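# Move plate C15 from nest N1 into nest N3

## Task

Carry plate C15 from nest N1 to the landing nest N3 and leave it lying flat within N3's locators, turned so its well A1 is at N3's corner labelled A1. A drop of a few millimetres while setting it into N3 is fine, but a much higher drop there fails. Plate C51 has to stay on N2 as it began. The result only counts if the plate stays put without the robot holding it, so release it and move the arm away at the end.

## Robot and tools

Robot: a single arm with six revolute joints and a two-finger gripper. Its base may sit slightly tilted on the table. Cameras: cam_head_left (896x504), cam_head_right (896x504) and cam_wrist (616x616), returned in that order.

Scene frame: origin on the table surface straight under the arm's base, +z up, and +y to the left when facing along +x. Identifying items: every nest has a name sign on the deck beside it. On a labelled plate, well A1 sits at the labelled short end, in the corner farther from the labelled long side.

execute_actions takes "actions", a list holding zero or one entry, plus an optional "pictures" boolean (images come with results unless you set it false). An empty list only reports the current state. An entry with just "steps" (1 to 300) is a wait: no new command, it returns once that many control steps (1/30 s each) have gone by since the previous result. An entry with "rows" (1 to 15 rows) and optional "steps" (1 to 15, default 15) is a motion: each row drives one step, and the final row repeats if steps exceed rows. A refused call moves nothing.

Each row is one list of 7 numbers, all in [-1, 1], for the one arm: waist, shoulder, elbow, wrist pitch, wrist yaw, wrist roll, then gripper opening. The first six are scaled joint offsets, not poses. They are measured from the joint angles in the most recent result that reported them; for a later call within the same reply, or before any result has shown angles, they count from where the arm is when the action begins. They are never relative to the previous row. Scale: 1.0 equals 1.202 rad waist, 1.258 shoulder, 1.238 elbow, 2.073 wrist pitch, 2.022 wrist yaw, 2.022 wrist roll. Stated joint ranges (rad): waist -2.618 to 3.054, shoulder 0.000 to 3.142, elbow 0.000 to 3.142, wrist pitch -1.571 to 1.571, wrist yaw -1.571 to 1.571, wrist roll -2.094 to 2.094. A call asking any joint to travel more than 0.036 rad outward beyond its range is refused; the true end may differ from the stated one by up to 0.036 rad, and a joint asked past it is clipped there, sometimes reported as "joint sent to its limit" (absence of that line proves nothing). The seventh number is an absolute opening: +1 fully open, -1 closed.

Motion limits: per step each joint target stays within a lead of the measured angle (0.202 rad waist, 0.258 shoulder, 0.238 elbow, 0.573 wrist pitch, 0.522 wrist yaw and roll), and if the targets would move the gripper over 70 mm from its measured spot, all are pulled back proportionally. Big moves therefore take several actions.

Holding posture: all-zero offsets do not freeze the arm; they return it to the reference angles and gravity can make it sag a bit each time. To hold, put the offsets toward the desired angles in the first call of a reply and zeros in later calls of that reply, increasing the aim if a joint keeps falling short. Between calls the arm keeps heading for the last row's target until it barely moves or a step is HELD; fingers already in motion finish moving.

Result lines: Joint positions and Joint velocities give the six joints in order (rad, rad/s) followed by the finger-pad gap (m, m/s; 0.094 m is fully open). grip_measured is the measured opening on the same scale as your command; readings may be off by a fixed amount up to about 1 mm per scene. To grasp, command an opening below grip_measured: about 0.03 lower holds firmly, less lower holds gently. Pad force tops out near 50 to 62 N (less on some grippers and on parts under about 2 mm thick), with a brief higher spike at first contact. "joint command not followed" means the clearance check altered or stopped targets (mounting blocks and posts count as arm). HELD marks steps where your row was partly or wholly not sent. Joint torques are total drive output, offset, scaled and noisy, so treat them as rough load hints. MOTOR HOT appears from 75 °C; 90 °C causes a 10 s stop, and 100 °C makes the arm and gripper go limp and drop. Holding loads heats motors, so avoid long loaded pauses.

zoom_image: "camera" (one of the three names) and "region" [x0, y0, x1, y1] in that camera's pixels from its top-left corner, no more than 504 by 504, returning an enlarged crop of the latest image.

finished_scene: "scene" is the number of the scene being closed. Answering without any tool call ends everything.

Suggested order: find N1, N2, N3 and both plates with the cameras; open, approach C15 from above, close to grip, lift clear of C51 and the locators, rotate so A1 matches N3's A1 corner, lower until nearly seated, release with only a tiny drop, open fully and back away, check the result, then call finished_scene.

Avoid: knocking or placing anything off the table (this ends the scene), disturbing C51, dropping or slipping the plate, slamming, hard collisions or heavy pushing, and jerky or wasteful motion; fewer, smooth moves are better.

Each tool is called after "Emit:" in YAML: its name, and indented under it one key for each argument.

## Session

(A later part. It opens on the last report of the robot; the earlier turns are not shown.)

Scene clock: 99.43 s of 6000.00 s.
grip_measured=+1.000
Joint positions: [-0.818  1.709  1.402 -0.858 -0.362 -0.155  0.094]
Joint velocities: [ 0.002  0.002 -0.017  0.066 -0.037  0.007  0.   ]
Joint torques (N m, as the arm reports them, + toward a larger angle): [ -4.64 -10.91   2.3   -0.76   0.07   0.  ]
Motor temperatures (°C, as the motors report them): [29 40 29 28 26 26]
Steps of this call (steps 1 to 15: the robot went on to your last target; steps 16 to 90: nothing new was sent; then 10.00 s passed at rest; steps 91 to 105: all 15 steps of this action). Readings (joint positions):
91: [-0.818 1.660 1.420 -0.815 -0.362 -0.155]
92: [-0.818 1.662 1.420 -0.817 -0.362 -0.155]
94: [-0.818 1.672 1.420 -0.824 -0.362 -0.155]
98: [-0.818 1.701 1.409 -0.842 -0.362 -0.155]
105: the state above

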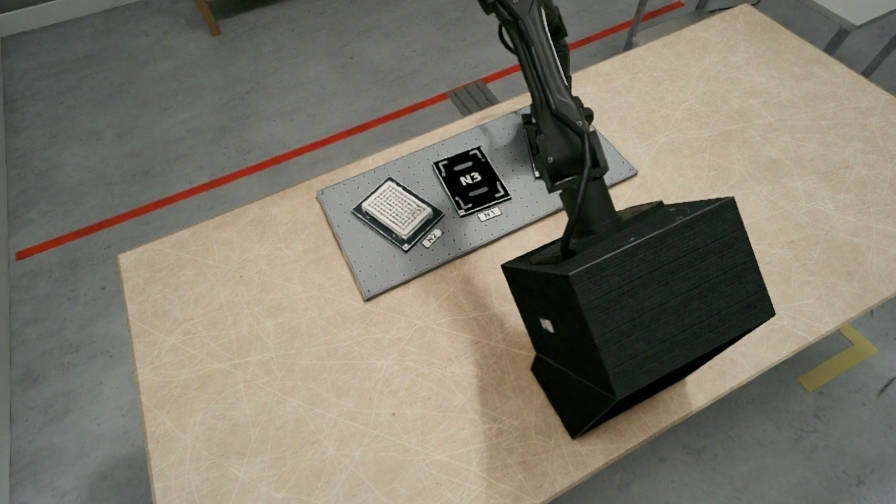

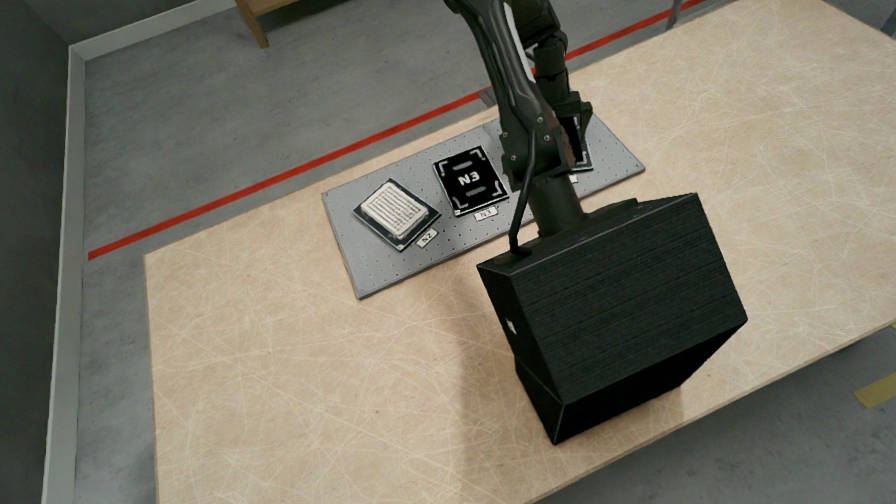

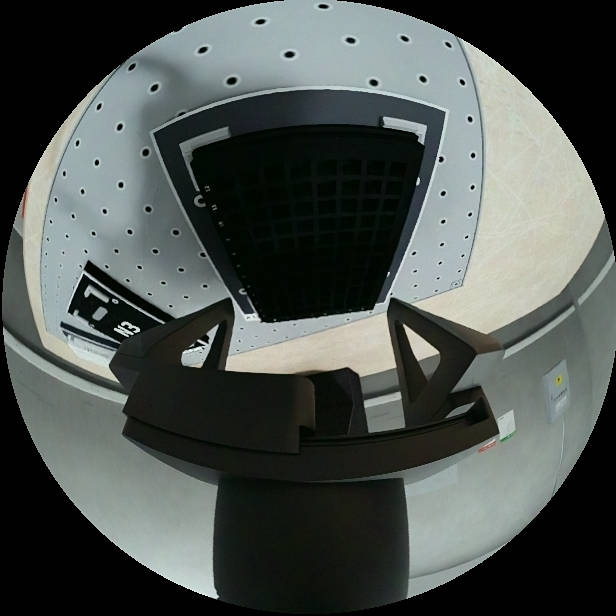

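Emit:
execute_actions:
  actions:
    - {"rows":[[0,0,0,0.03,0,-0.01,1],[0,0,0,0.06,0,-0.02,1],[0,0,0,0.08,0,-0.028,1]],"steps":15}

Scene clock: 111.17 s of 6000.00 s.
grip_measured=+1.000
Joint positions: [-0.818  1.709  1.402 -0.713 -0.362 -0.205  0.094]
Joint velocities: [ 0.012 -0.007  0.002  0.066 -0.022  0.037  0.   ]
Joint torques (N m, as the arm reports them, + toward a larger angle): [ -3.6  -10.64   3.    -0.23   0.05  -0.04]
Motor temperatures (°C, as the motors report them): [29 40 29 28 26 26]
Steps of this call (steps 1 to 15: the robot went on to your last target; steps 16 to 90: nothing new was sent; then 8.23 s passed at rest; steps 91 to 105: all 15 steps of this action). Readings (joint positions):
91: [-0.818 1.709 1.402 -0.855 -0.362 -0.157]
92: [-0.818 1.709 1.402 -0.843 -0.362 -0.162]
94: [-0.818 1.709 1.402 -0.799 -0.362 -0.178]
98: [-0.818 1.709 1.402 -0.740 -0.362 -0.196]
105: the state above

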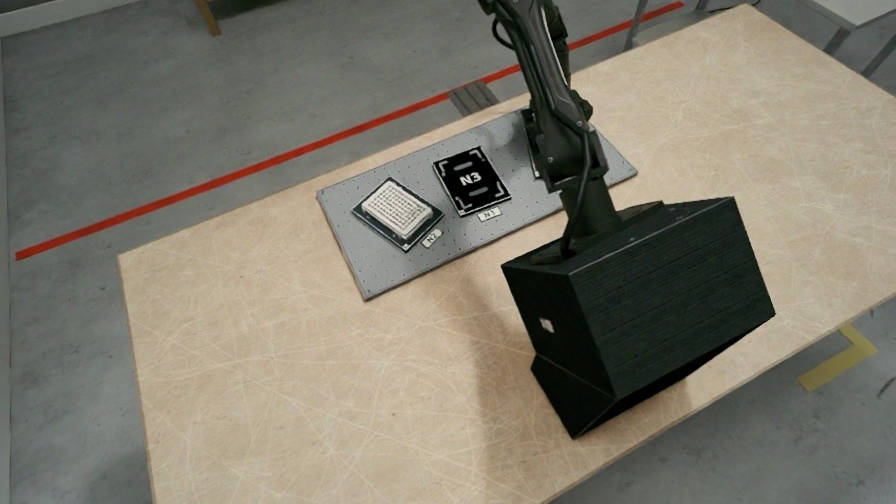

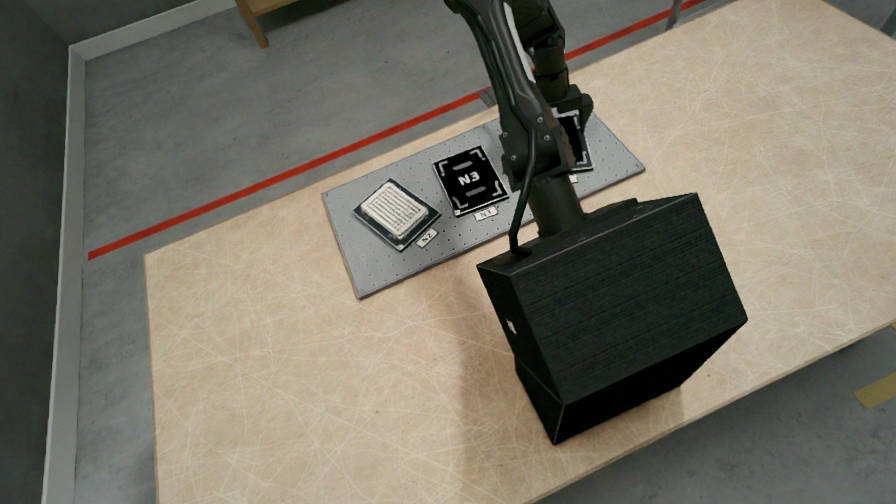

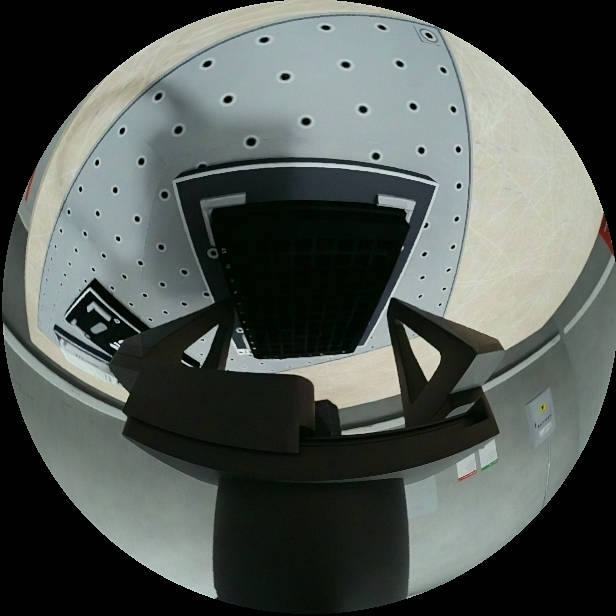

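Emit:
execute_actions:
  actions:
    - {"rows":[[0,0.01,-0.008,0.007,0,0,1],[0,0.02,-0.016,0.014,0,0,1],[0,0.028,-0.022,0.02,0,0,1]],"steps":15}

Emit:
zoom_image:
  camera: "cam_wrist"
  region: [140,130,480,380]

Scene clock: 122.10 s of 6000.00 s.
grip_measured=+1.000
Joint positions: [-0.819  1.72   1.401 -0.699 -0.367 -0.208  0.094]
Joint velocities: [ 0.007  0.002 -0.017  0.037  0.022  0.081  0.   ]
Joint torques (N m, as the arm reports them, + toward a larger angle): [-3.54 -8.51  1.03 -0.11  0.09  0.03]
Motor temperatures (°C, as the motors report them): [29 40 29 28 26 26]
Steps of this call (steps 1 to 15: the robot went on to your last target; steps 16 to 90: nothing new was sent; then 7.43 s passed at rest; steps 91 to 105: all 15 steps of this action). Readings (joint positions):
91: [-0.818 1.709 1.402 -0.708 -0.362 -0.208]
92: [-0.818 1.711 1.402 -0.707 -0.362 -0.208]
94: [-0.818 1.719 1.402 -0.699 -0.364 -0.207]
98: [-0.819 1.720 1.401 -0.699 -0.367 -0.208]
105: the state above

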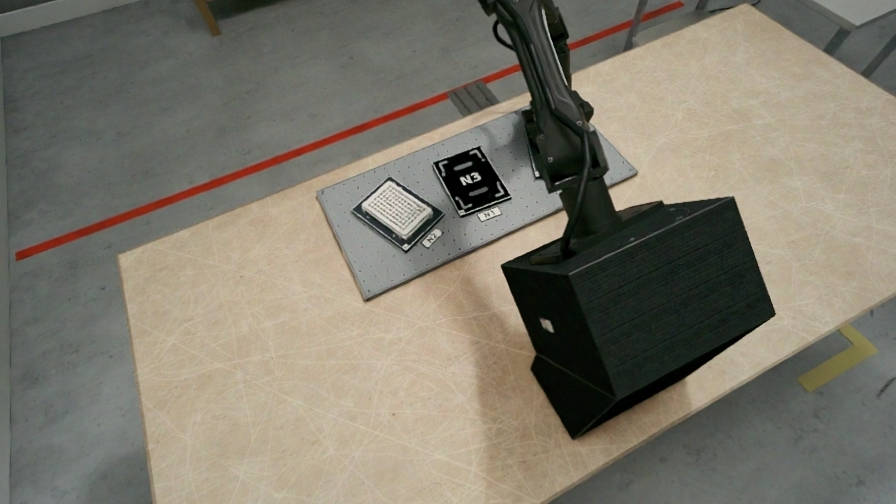

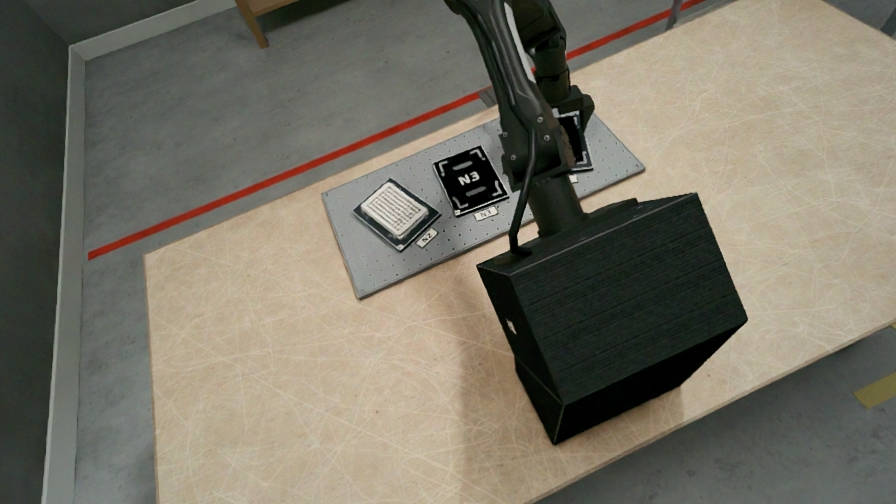

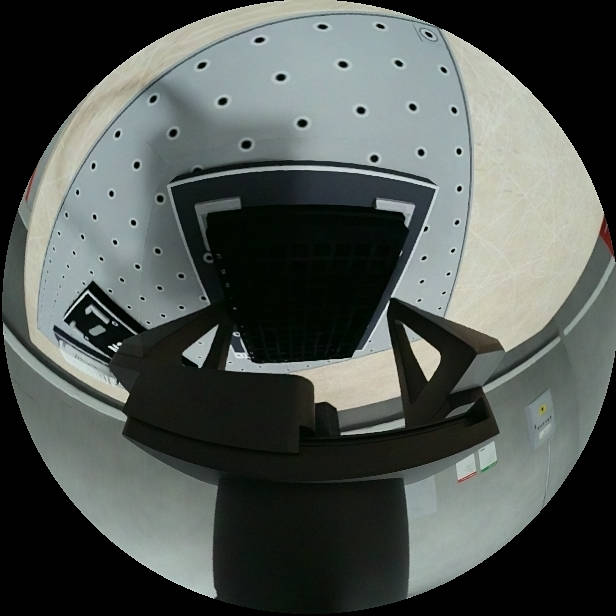

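Region (140, 130, 480, 380) of cam_wrist's 616x616 image, scaled by 1.482, with more detail than that image has; it fills the top 371 rows of this view, and the rest is white.

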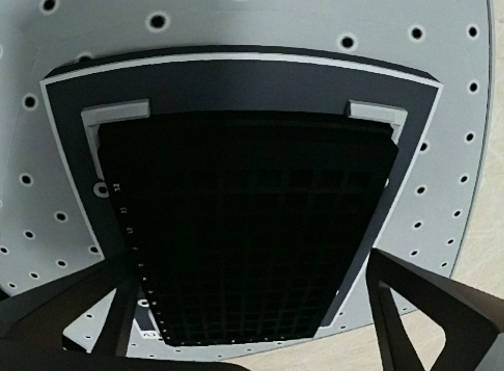

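Emit:
execute_actions:
  actions:
    - {"rows":[[0,-0.015,0,0,0.002,0,1],[0,-0.025,0,0,0.002,0,1],[0,-0.025,0,0,0.002,0,1],[0,-0.025,0,0,0.002,0,1],[0,-0.025,0,0,0.002,0,1],[0.008,-0.025,0,0,0.002,0,1],[0.014,-0.025,0,0,0.002,0,1],[0.02,-0.025,0,0,0.002,0,1]],"steps":15}

Scene clock: 130.77 s of 6000.00 s.
grip_measured=+1.000
Joint positions: [-0.798  1.708  1.401 -0.7   -0.361 -0.208  0.094]
Joint velocities: [-0.012  0.012 -0.002 -0.037  0.007 -0.022  0.   ]
Joint torques (N m, as the arm reports them, + toward a larger angle): [ -3.2  -12.65   3.05  -0.42   0.04  -0.02]
Motor temperatures (°C, as the motors report them): [29 40 29 28 26 26]
Steps of this call (steps 1 to 15: the robot went on to your last target; steps 16 to 90: nothing new was sent; then 5.17 s passed at rest; steps 91 to 105: all 15 steps of this action). Readings (joint positions):
91: [-0.819 1.718 1.401 -0.699 -0.367 -0.208]
92: [-0.819 1.717 1.401 -0.699 -0.366 -0.208]
94: [-0.818 1.714 1.401 -0.699 -0.366 -0.208]
98: [-0.810 1.712 1.401 -0.699 -0.366 -0.208]
105: the state above

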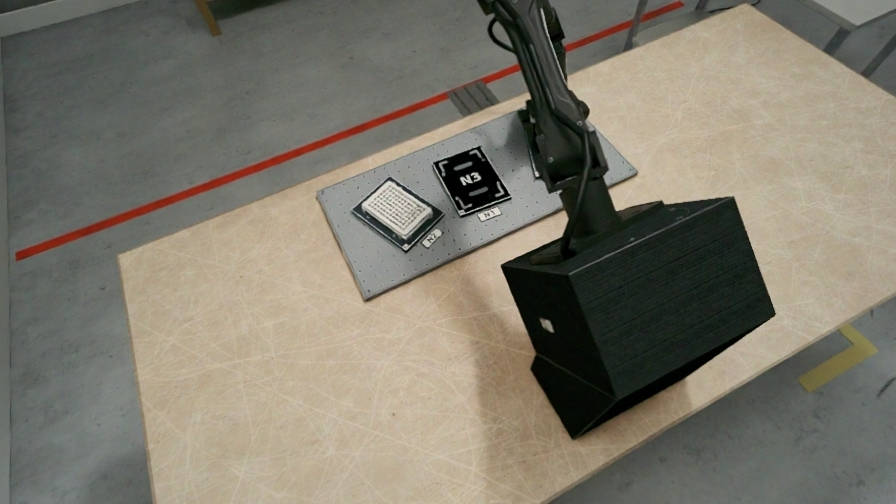

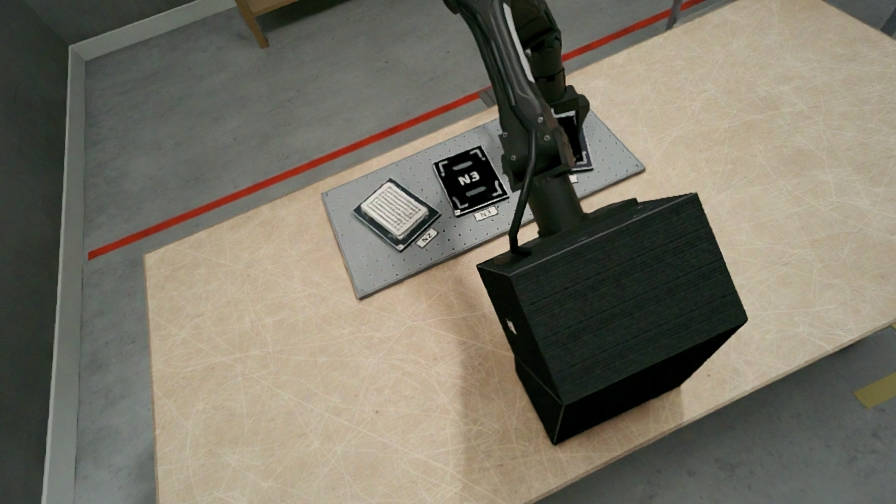

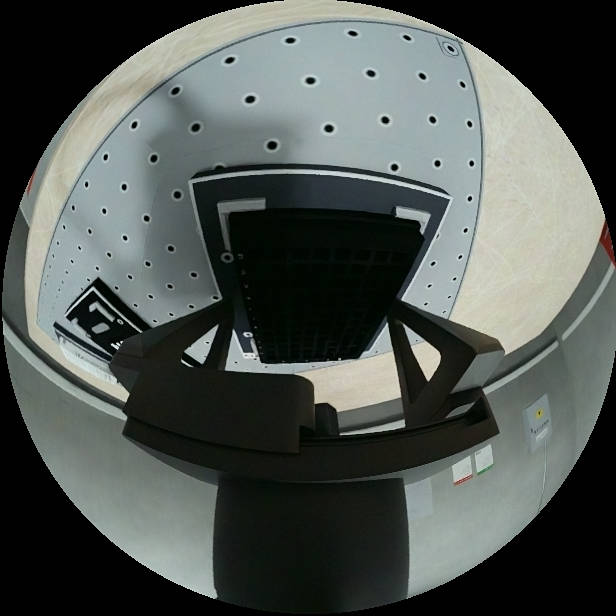

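Emit:
execute_actions:
  actions:
    - {"rows":[[-0.006,0,0,0,0,0.004,1],[-0.012,0,0,0,0,0.008,1],[-0.017,0,0,0,0,0.01,1]],"steps":15}

Emit:
zoom_image:
  camera: "cam_wrist"
  region: [140,130,480,380]

Scene clock: 137.70 s of 6000.00 s.
grip_measured=+1.000
Joint positions: [-0.799  1.708  1.401 -0.702 -0.361 -0.198  0.094]
Joint velocities: [-0.007 -0.012 -0.007 -0.066 -0.051  0.051  0.   ]
Joint torques (N m, as the arm reports them, + toward a larger angle): [ -4.83 -10.79   3.17  -0.46   0.03   0.06]
Motor temperatures (°C, as the motors report them): [29 41 29 28 26 26]
Steps of this call (steps 1 to 15: the robot went on to your last target; steps 16 to 90: nothing new was sent; then 3.43 s passed at rest; steps 91 to 105: all 15 steps of this action). Readings (joint positions):
91: [-0.798 1.708 1.401 -0.700 -0.361 -0.208]
92: [-0.798 1.708 1.401 -0.700 -0.361 -0.207]
94: [-0.799 1.708 1.401 -0.701 -0.361 -0.204]
98: [-0.799 1.708 1.401 -0.701 -0.361 -0.201]
105: the state above

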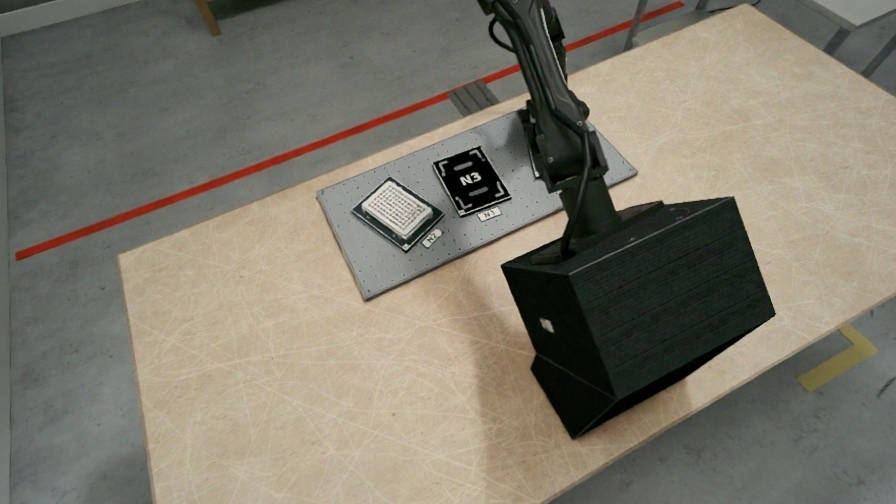

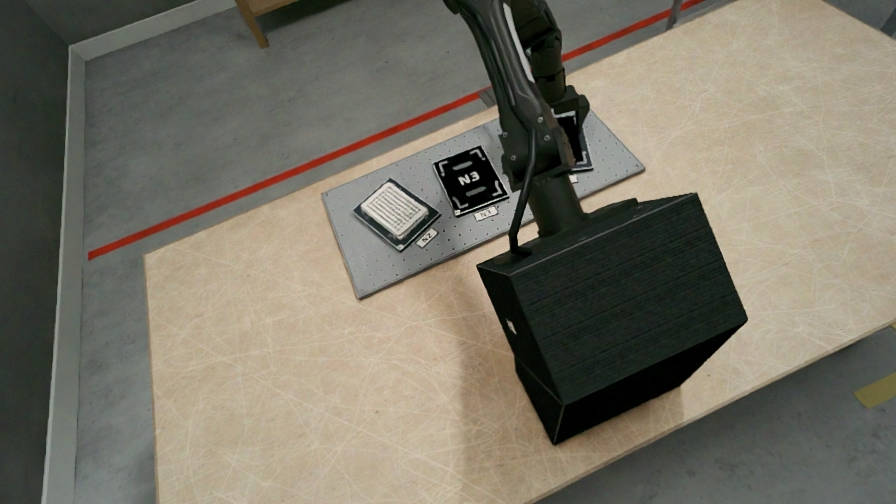

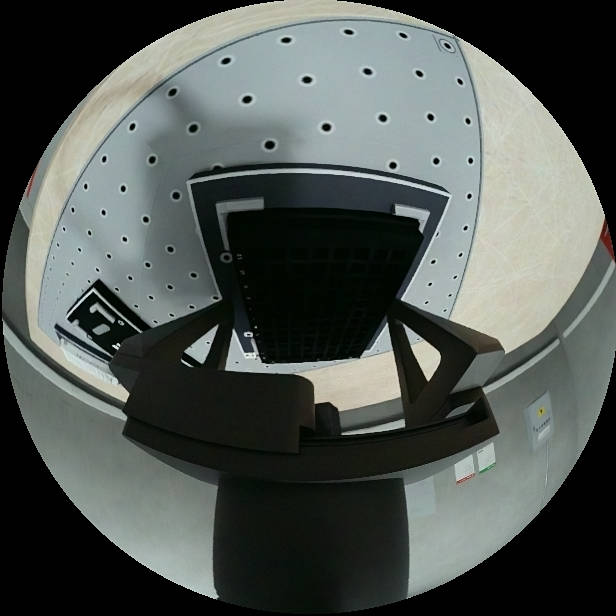

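Region (140, 130, 480, 380) of cam_wrist's 616x616 image, scaled by 1.482, with more detail than that image has; it fills the top 371 rows of this view, and the rest is white.

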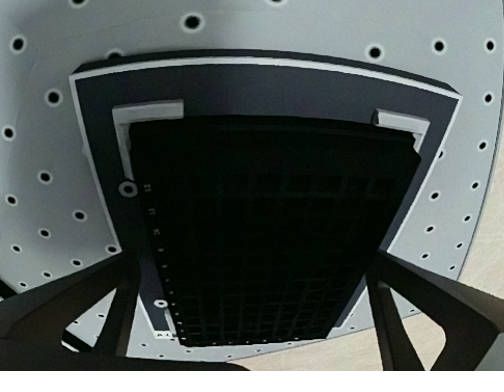

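Emit:
execute_actions:
  actions:
    - {"rows":[[0,0,0,0,0.005,0.005,1],[0,0,0,0,0.011,0.011,1]],"steps":12}

Emit:
zoom_image:
  camera: "cam_wrist"
  region: [140,130,480,380]

Scene clock: 151.90 s of 6000.00 s.
grip_measured=+1.000
Joint positions: [-0.799  1.708  1.401 -0.705 -0.359 -0.186  0.094]
Joint velocities: [ 0.012  0.002 -0.012 -0.007  0.037 -0.022  0.   ]
Joint torques (N m, as the arm reports them, + toward a larger angle): [ -3.41 -10.84   2.85  -0.44   0.22   0.06]
Motor temperatures (°C, as the motors report them): [29 41 29 28 26 26]
Steps of this call (steps 1 to 15: the robot went on to your last target; steps 16 to 90: nothing new was sent; then 10.80 s passed at rest; steps 91 to 102: all 12 steps of this action). Readings (joint positions):
91: [-0.799 1.708 1.401 -0.702 -0.361 -0.198]
92: [-0.799 1.708 1.401 -0.702 -0.360 -0.196]
94: [-0.799 1.708 1.401 -0.703 -0.359 -0.192]
98: [-0.799 1.708 1.401 -0.704 -0.359 -0.188]
102: the state above

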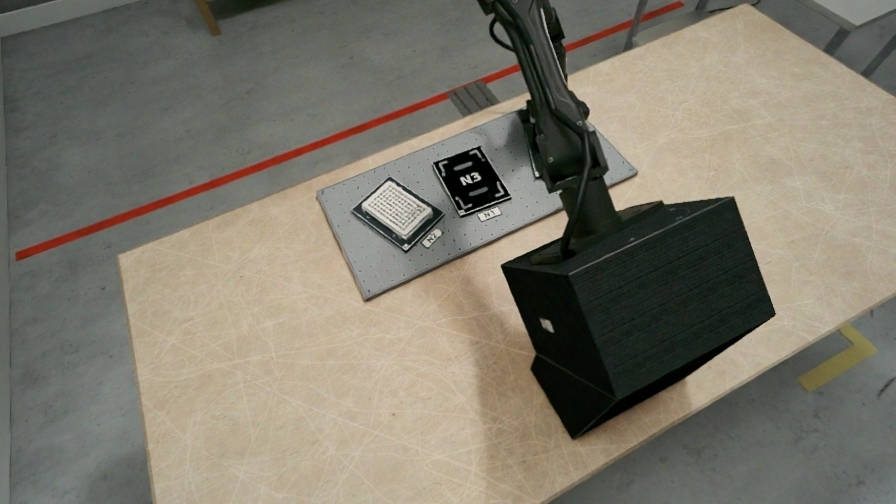

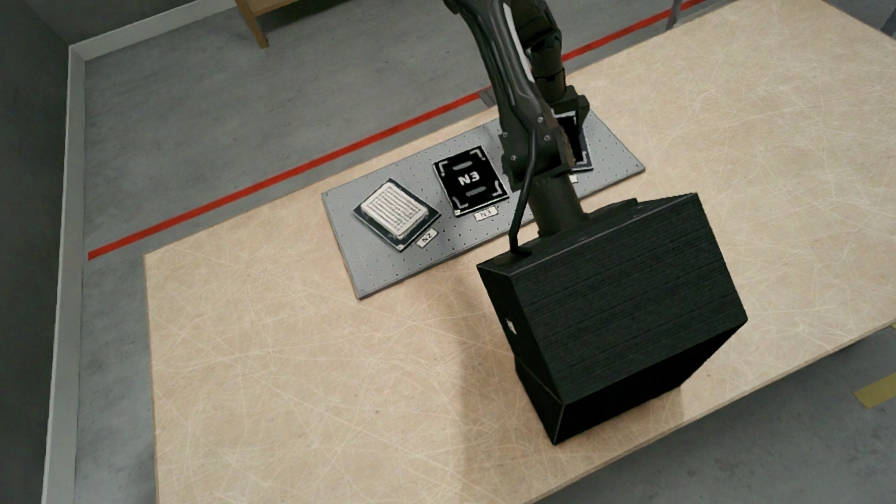

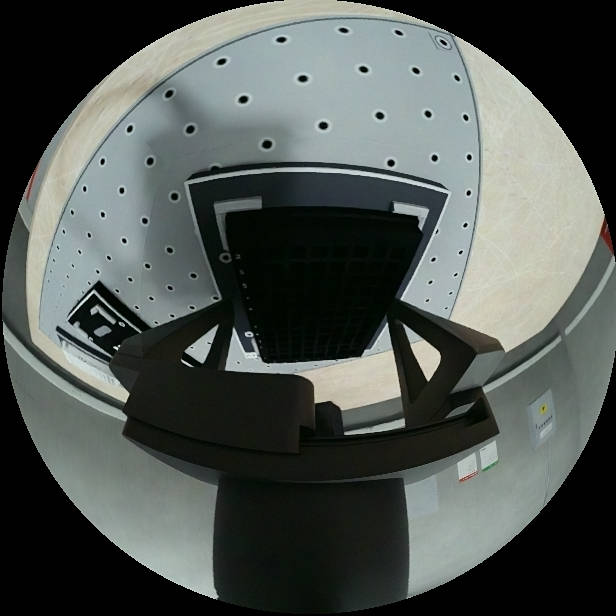

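Region (140, 130, 480, 380) of cam_wrist's 616x616 image, scaled by 1.482, with more detail than that image has; it fills the top 371 rows of this view, and the rest is white.

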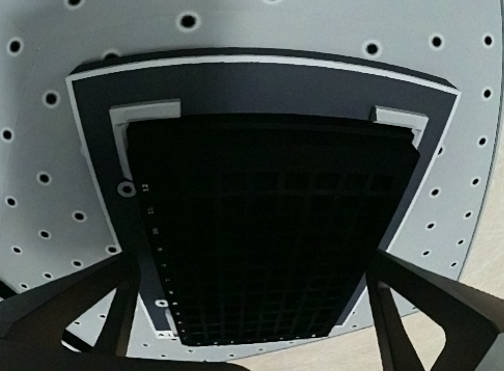

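Emit:
execute_actions:
  actions:
    - {"rows":[[-0.008,0,0,0,0,0,1],[-0.015,0,0,0,0,0,1],[-0.021,0,0,0,0,0,1]],"steps":15}

Emit:
zoom_image:
  camera: "cam_wrist"
  region: [140,130,480,380]

Scene clock: 158.40 s of 6000.00 s.
grip_measured=+1.000
Joint positions: [-0.803  1.708  1.401 -0.705 -0.36  -0.185  0.094]
Joint velocities: [ 0.002 -0.017  0.002  0.022 -0.007 -0.066  0.   ]
Joint torques (N m, as the arm reports them, + toward a larger angle): [ -5.17 -11.07   3.02  -0.44   0.05  -0.01]
Motor temperatures (°C, as the motors report them): [29 41 29 28 26 26]
Steps of this call (steps 1 to 15: the robot went on to your last target; steps 16 to 90: nothing new was sent; then 3.00 s passed at rest; steps 91 to 105: all 15 steps of this action). Readings (joint positions):
91: [-0.799 1.708 1.401 -0.705 -0.359 -0.185]
92: [-0.799 1.708 1.401 -0.705 -0.360 -0.185]
94: [-0.800 1.708 1.401 -0.705 -0.360 -0.185]
98: [-0.802 1.708 1.401 -0.705 -0.360 -0.185]
105: the state above

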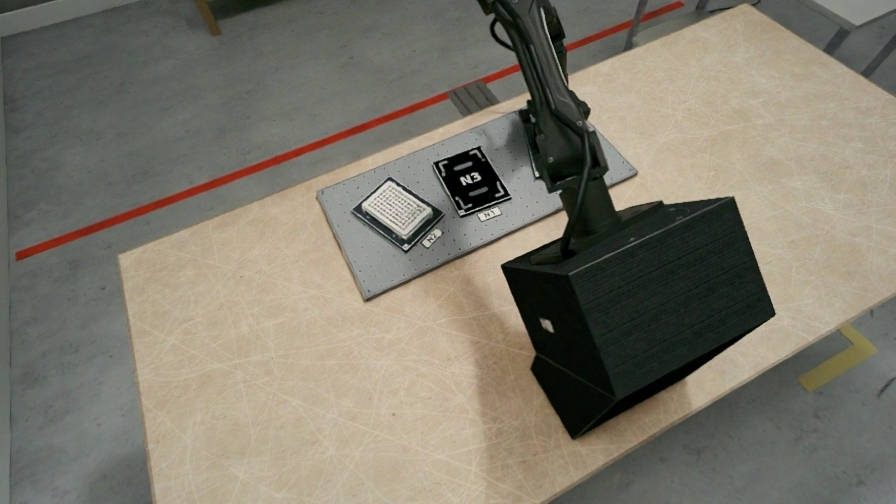

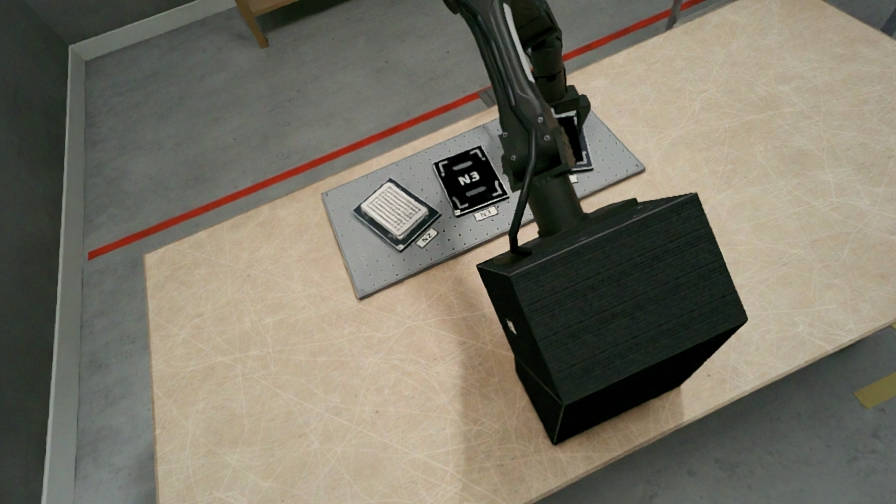

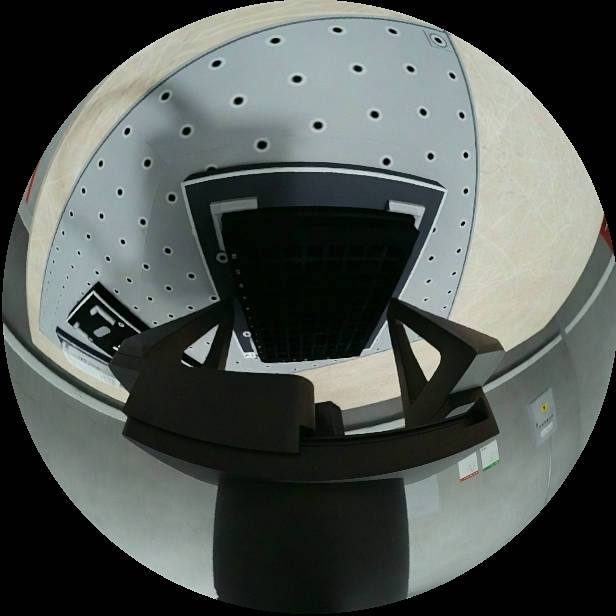

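Region (140, 130, 480, 380) of cam_wrist's 616x616 image, scaled by 1.482, with more detail than that image has; it fills the top 371 rows of this view, and the rest is white.

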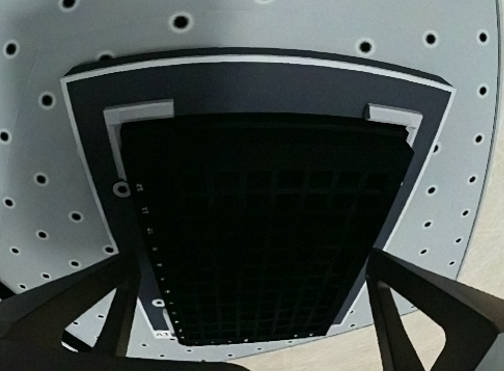

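Emit:
execute_actions:
  actions:
    - {"rows":[[-0.01,0.008,0,0.003,0,0,1],[-0.018,0.016,0,0.006,0,0,1],[-0.018,0.024,-0.01,0.009,0,0,1],[-0.018,0.03,-0.015,0.012,0,0,1]],"steps":15}

Emit:
zoom_image:
  camera: "cam_wrist"
  region: [140,130,480,380]

Scene clock: 165.80 s of 6000.00 s.
grip_measured=+1.000
Joint positions: [-0.811  1.716  1.401 -0.704 -0.38  -0.185  0.094]
Joint velocities: [ 0.007 -0.002  0.007 -0.066 -0.037 -0.007  0.   ]
Joint torques (N m, as the arm reports them, + toward a larger angle): [-4.49 -8.    1.51 -0.2   0.24  0.05]
Motor temperatures (°C, as the motors report them): [29 41 29 28 26 26]
Steps of this call (steps 1 to 15: the robot went on to your last target; steps 16 to 90: nothing new was sent; then 3.90 s passed at rest; steps 91 to 105: all 15 steps of this action). Readings (joint positions):
91: [-0.803 1.708 1.401 -0.705 -0.360 -0.185]
92: [-0.803 1.709 1.401 -0.705 -0.360 -0.185]
94: [-0.806 1.713 1.401 -0.704 -0.365 -0.185]
98: [-0.810 1.716 1.401 -0.704 -0.378 -0.185]
105: the state above

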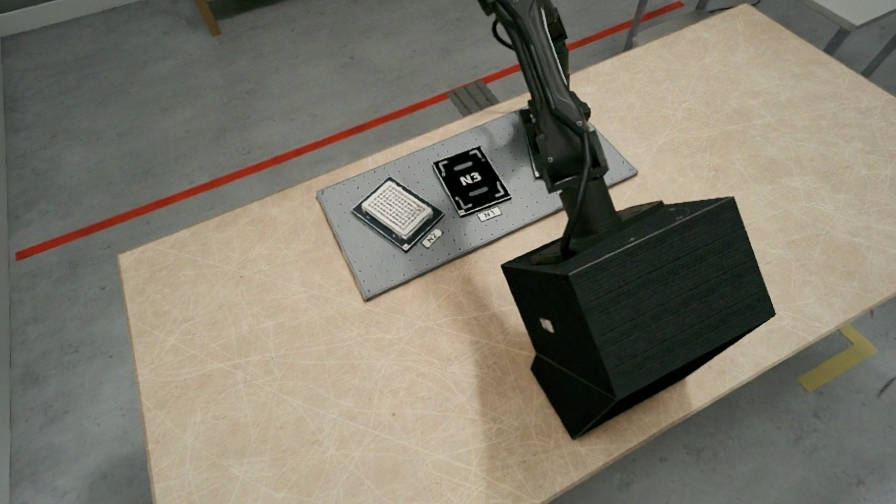

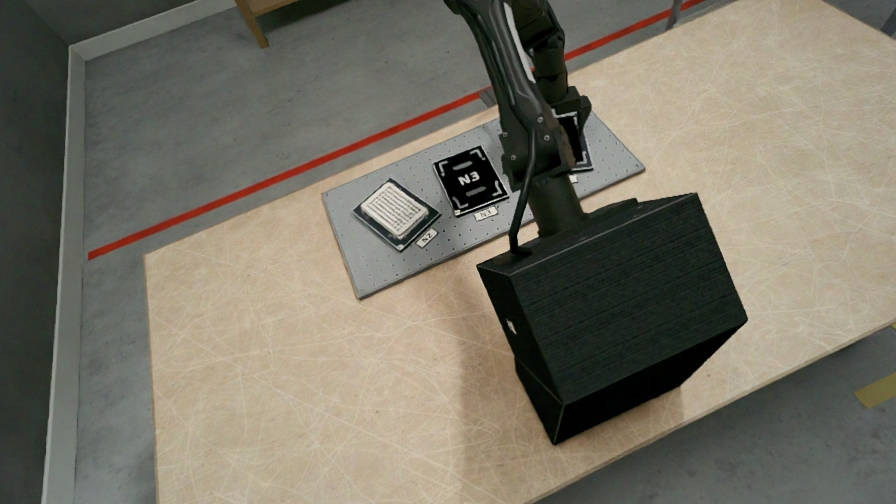

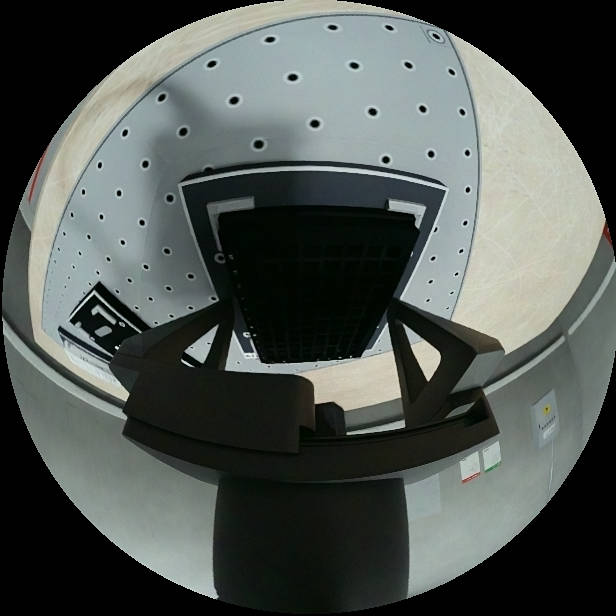

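Region (140, 130, 480, 380) of cam_wrist's 616x616 image, scaled by 1.482, with more detail than that image has; it fills the top 371 rows of this view, and the rest is white.

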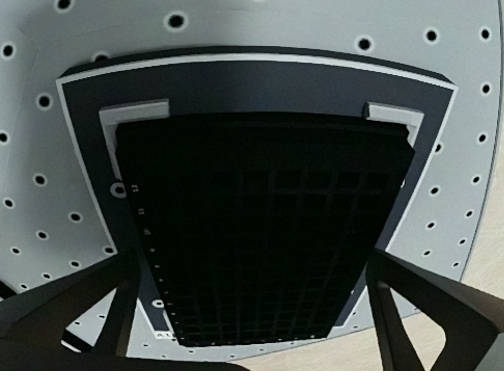

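Emit:
execute_actions:
  actions:
    - {"rows":[[0,-0.015,0,0,0,0,1],[0,-0.025,0,0,0,0,1],[0,-0.028,0,0,0,0,1],[0,-0.028,0,0,-0.004,0.004,1],[0,-0.028,0,0,-0.008,0.008,1],[0,-0.028,0,0,-0.01,0.012,1]],"steps":15}

Emit:
zoom_image:
  camera: "cam_wrist"
  region: [140,130,480,380]

Scene clock: 195.40 s of 6000.00 s.
grip_measured=+1.000
Joint positions: [-0.809  1.705  1.401 -0.704 -0.386 -0.169  0.094]
Joint velocities: [ 0.002 -0.022 -0.002 -0.022  0.037 -0.022  0.   ]
Joint torques (N m, as the arm reports them, + toward a larger angle): [ -3.57 -13.01   2.94  -0.42  -0.07   0.04]
Motor temperatures (°C, as the motors report them): [29 39 29 28 26 26]
Steps of this call (steps 1 to 15: the robot went on to your last target; steps 16 to 90: nothing new was sent; then 26.10 s passed at rest; steps 91 to 105: all 15 steps of this action). Readings (joint positions):
91: [-0.811 1.715 1.401 -0.704 -0.381 -0.185]
92: [-0.811 1.714 1.401 -0.704 -0.381 -0.185]
94: [-0.810 1.711 1.401 -0.704 -0.381 -0.185]
98: [-0.809 1.705 1.401 -0.704 -0.385 -0.175]
105: the state above

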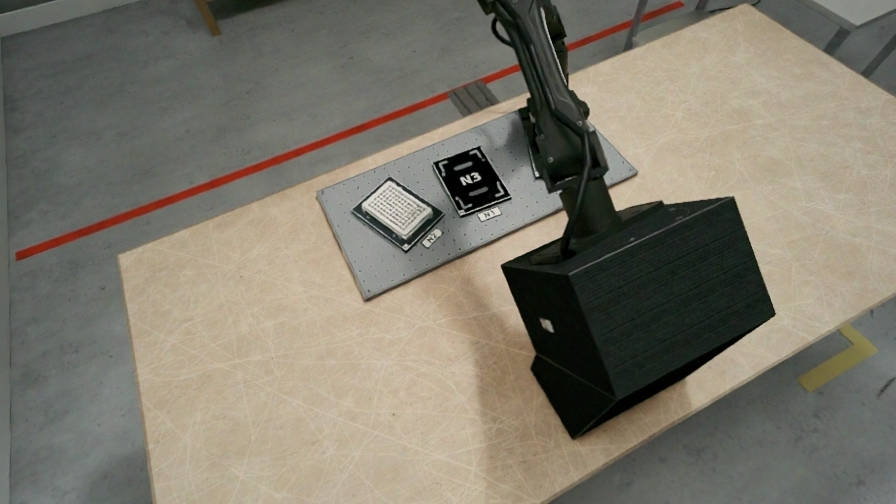

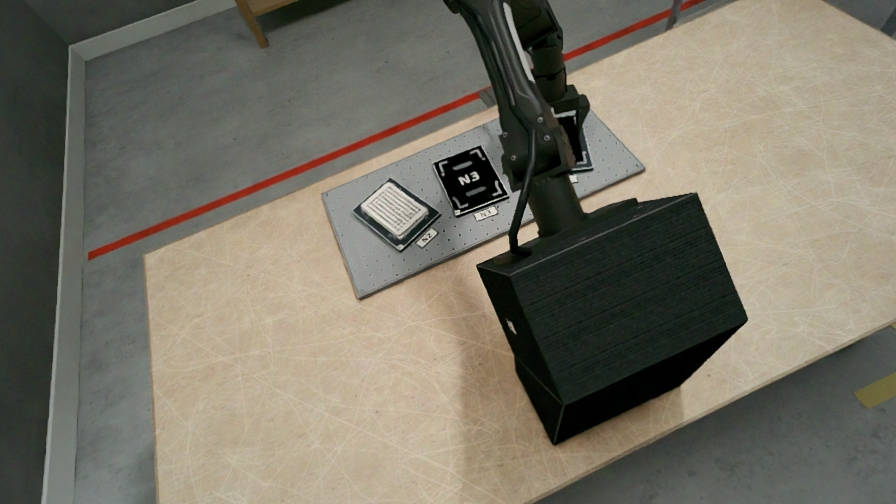

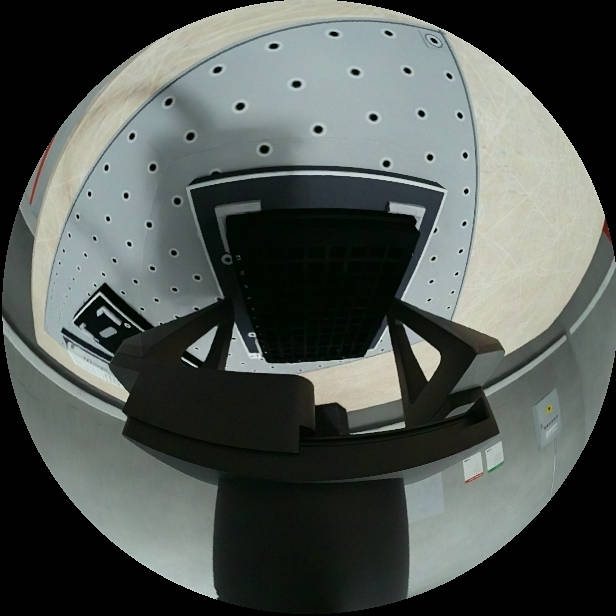

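Region (140, 130, 480, 380) of cam_wrist's 616x616 image, scaled by 1.482, with more detail than that image has; it fills the top 371 rows of this view, and the rest is white.

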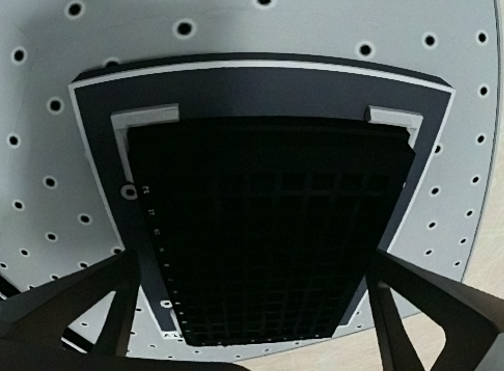

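Emit:
execute_actions:
  actions:
    - {"rows":[[-0.008,0,0,0,0,0,1],[-0.015,0,0,0,0,0,1],[-0.021,0,0,0,0,0,1]],"steps":15}

Emit:
zoom_image:
  camera: "cam_wrist"
  region: [140,130,480,380]

Scene clock: 203.13 s of 6000.00 s.
grip_measured=+1.000
Joint positions: [-0.813  1.705  1.401 -0.704 -0.385 -0.168  0.094]
Joint velocities: [-0.007  0.007 -0.022  0.051 -0.007  0.007  0.   ]
Joint torques (N m, as the arm reports them, + toward a larger angle): [ -5.16 -10.86   3.04  -0.4    0.02   0.02]
Motor temperatures (°C, as the motors report them): [29 41 29 28 26 26]
Steps of this call (steps 1 to 15: the robot went on to your last target; steps 16 to 90: nothing new was sent; then 4.23 s passed at rest; steps 91 to 105: all 15 steps of this action). Readings (joint positions):
91: [-0.809 1.705 1.401 -0.704 -0.385 -0.168]
92: [-0.809 1.705 1.401 -0.704 -0.385 -0.168]
94: [-0.810 1.705 1.401 -0.704 -0.385 -0.168]
98: [-0.813 1.705 1.401 -0.704 -0.385 -0.168]
105: the state above

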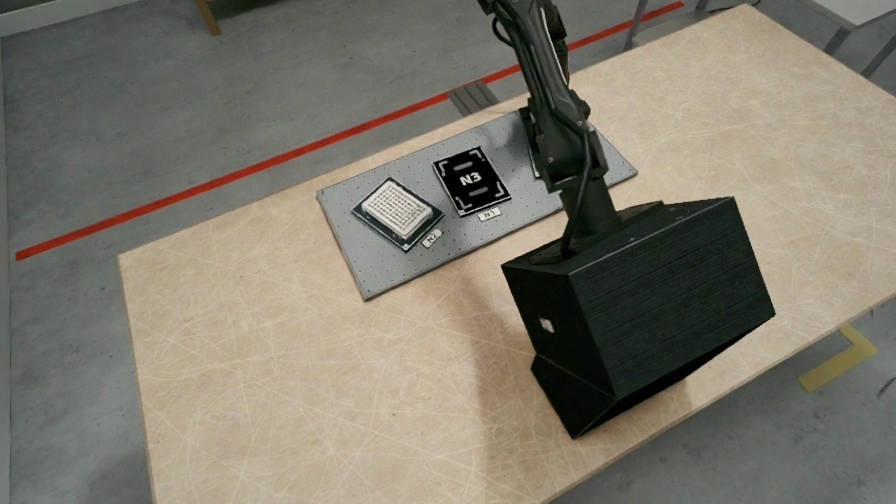

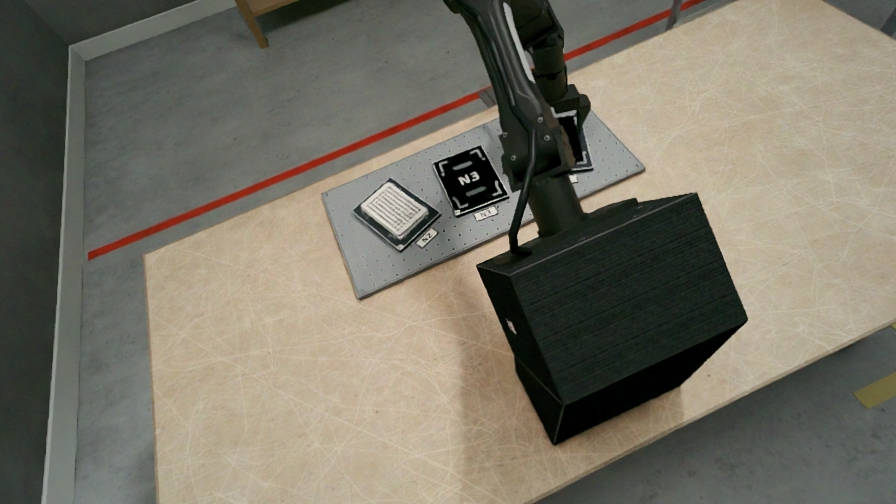

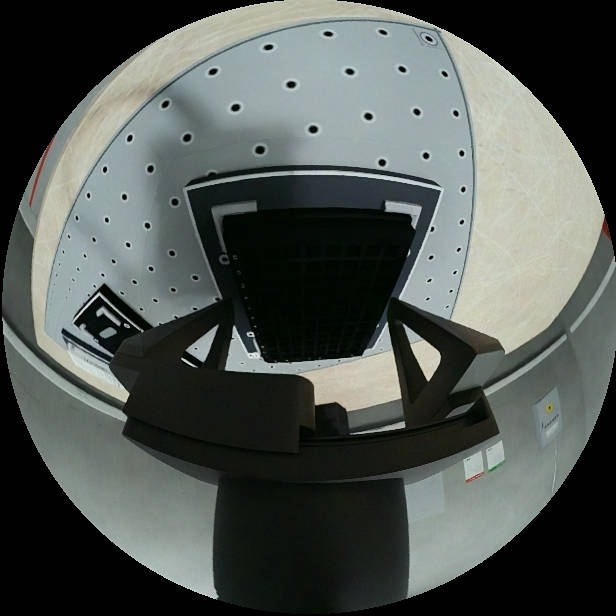

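Region (140, 130, 480, 380) of cam_wrist's 616x616 image, scaled by 1.482, with more detail than that image has; it fills the top 371 rows of this view, and the rest is white.

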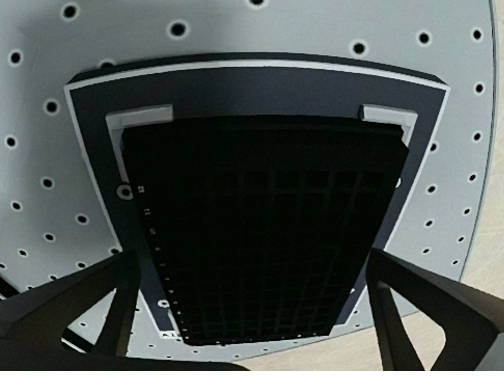

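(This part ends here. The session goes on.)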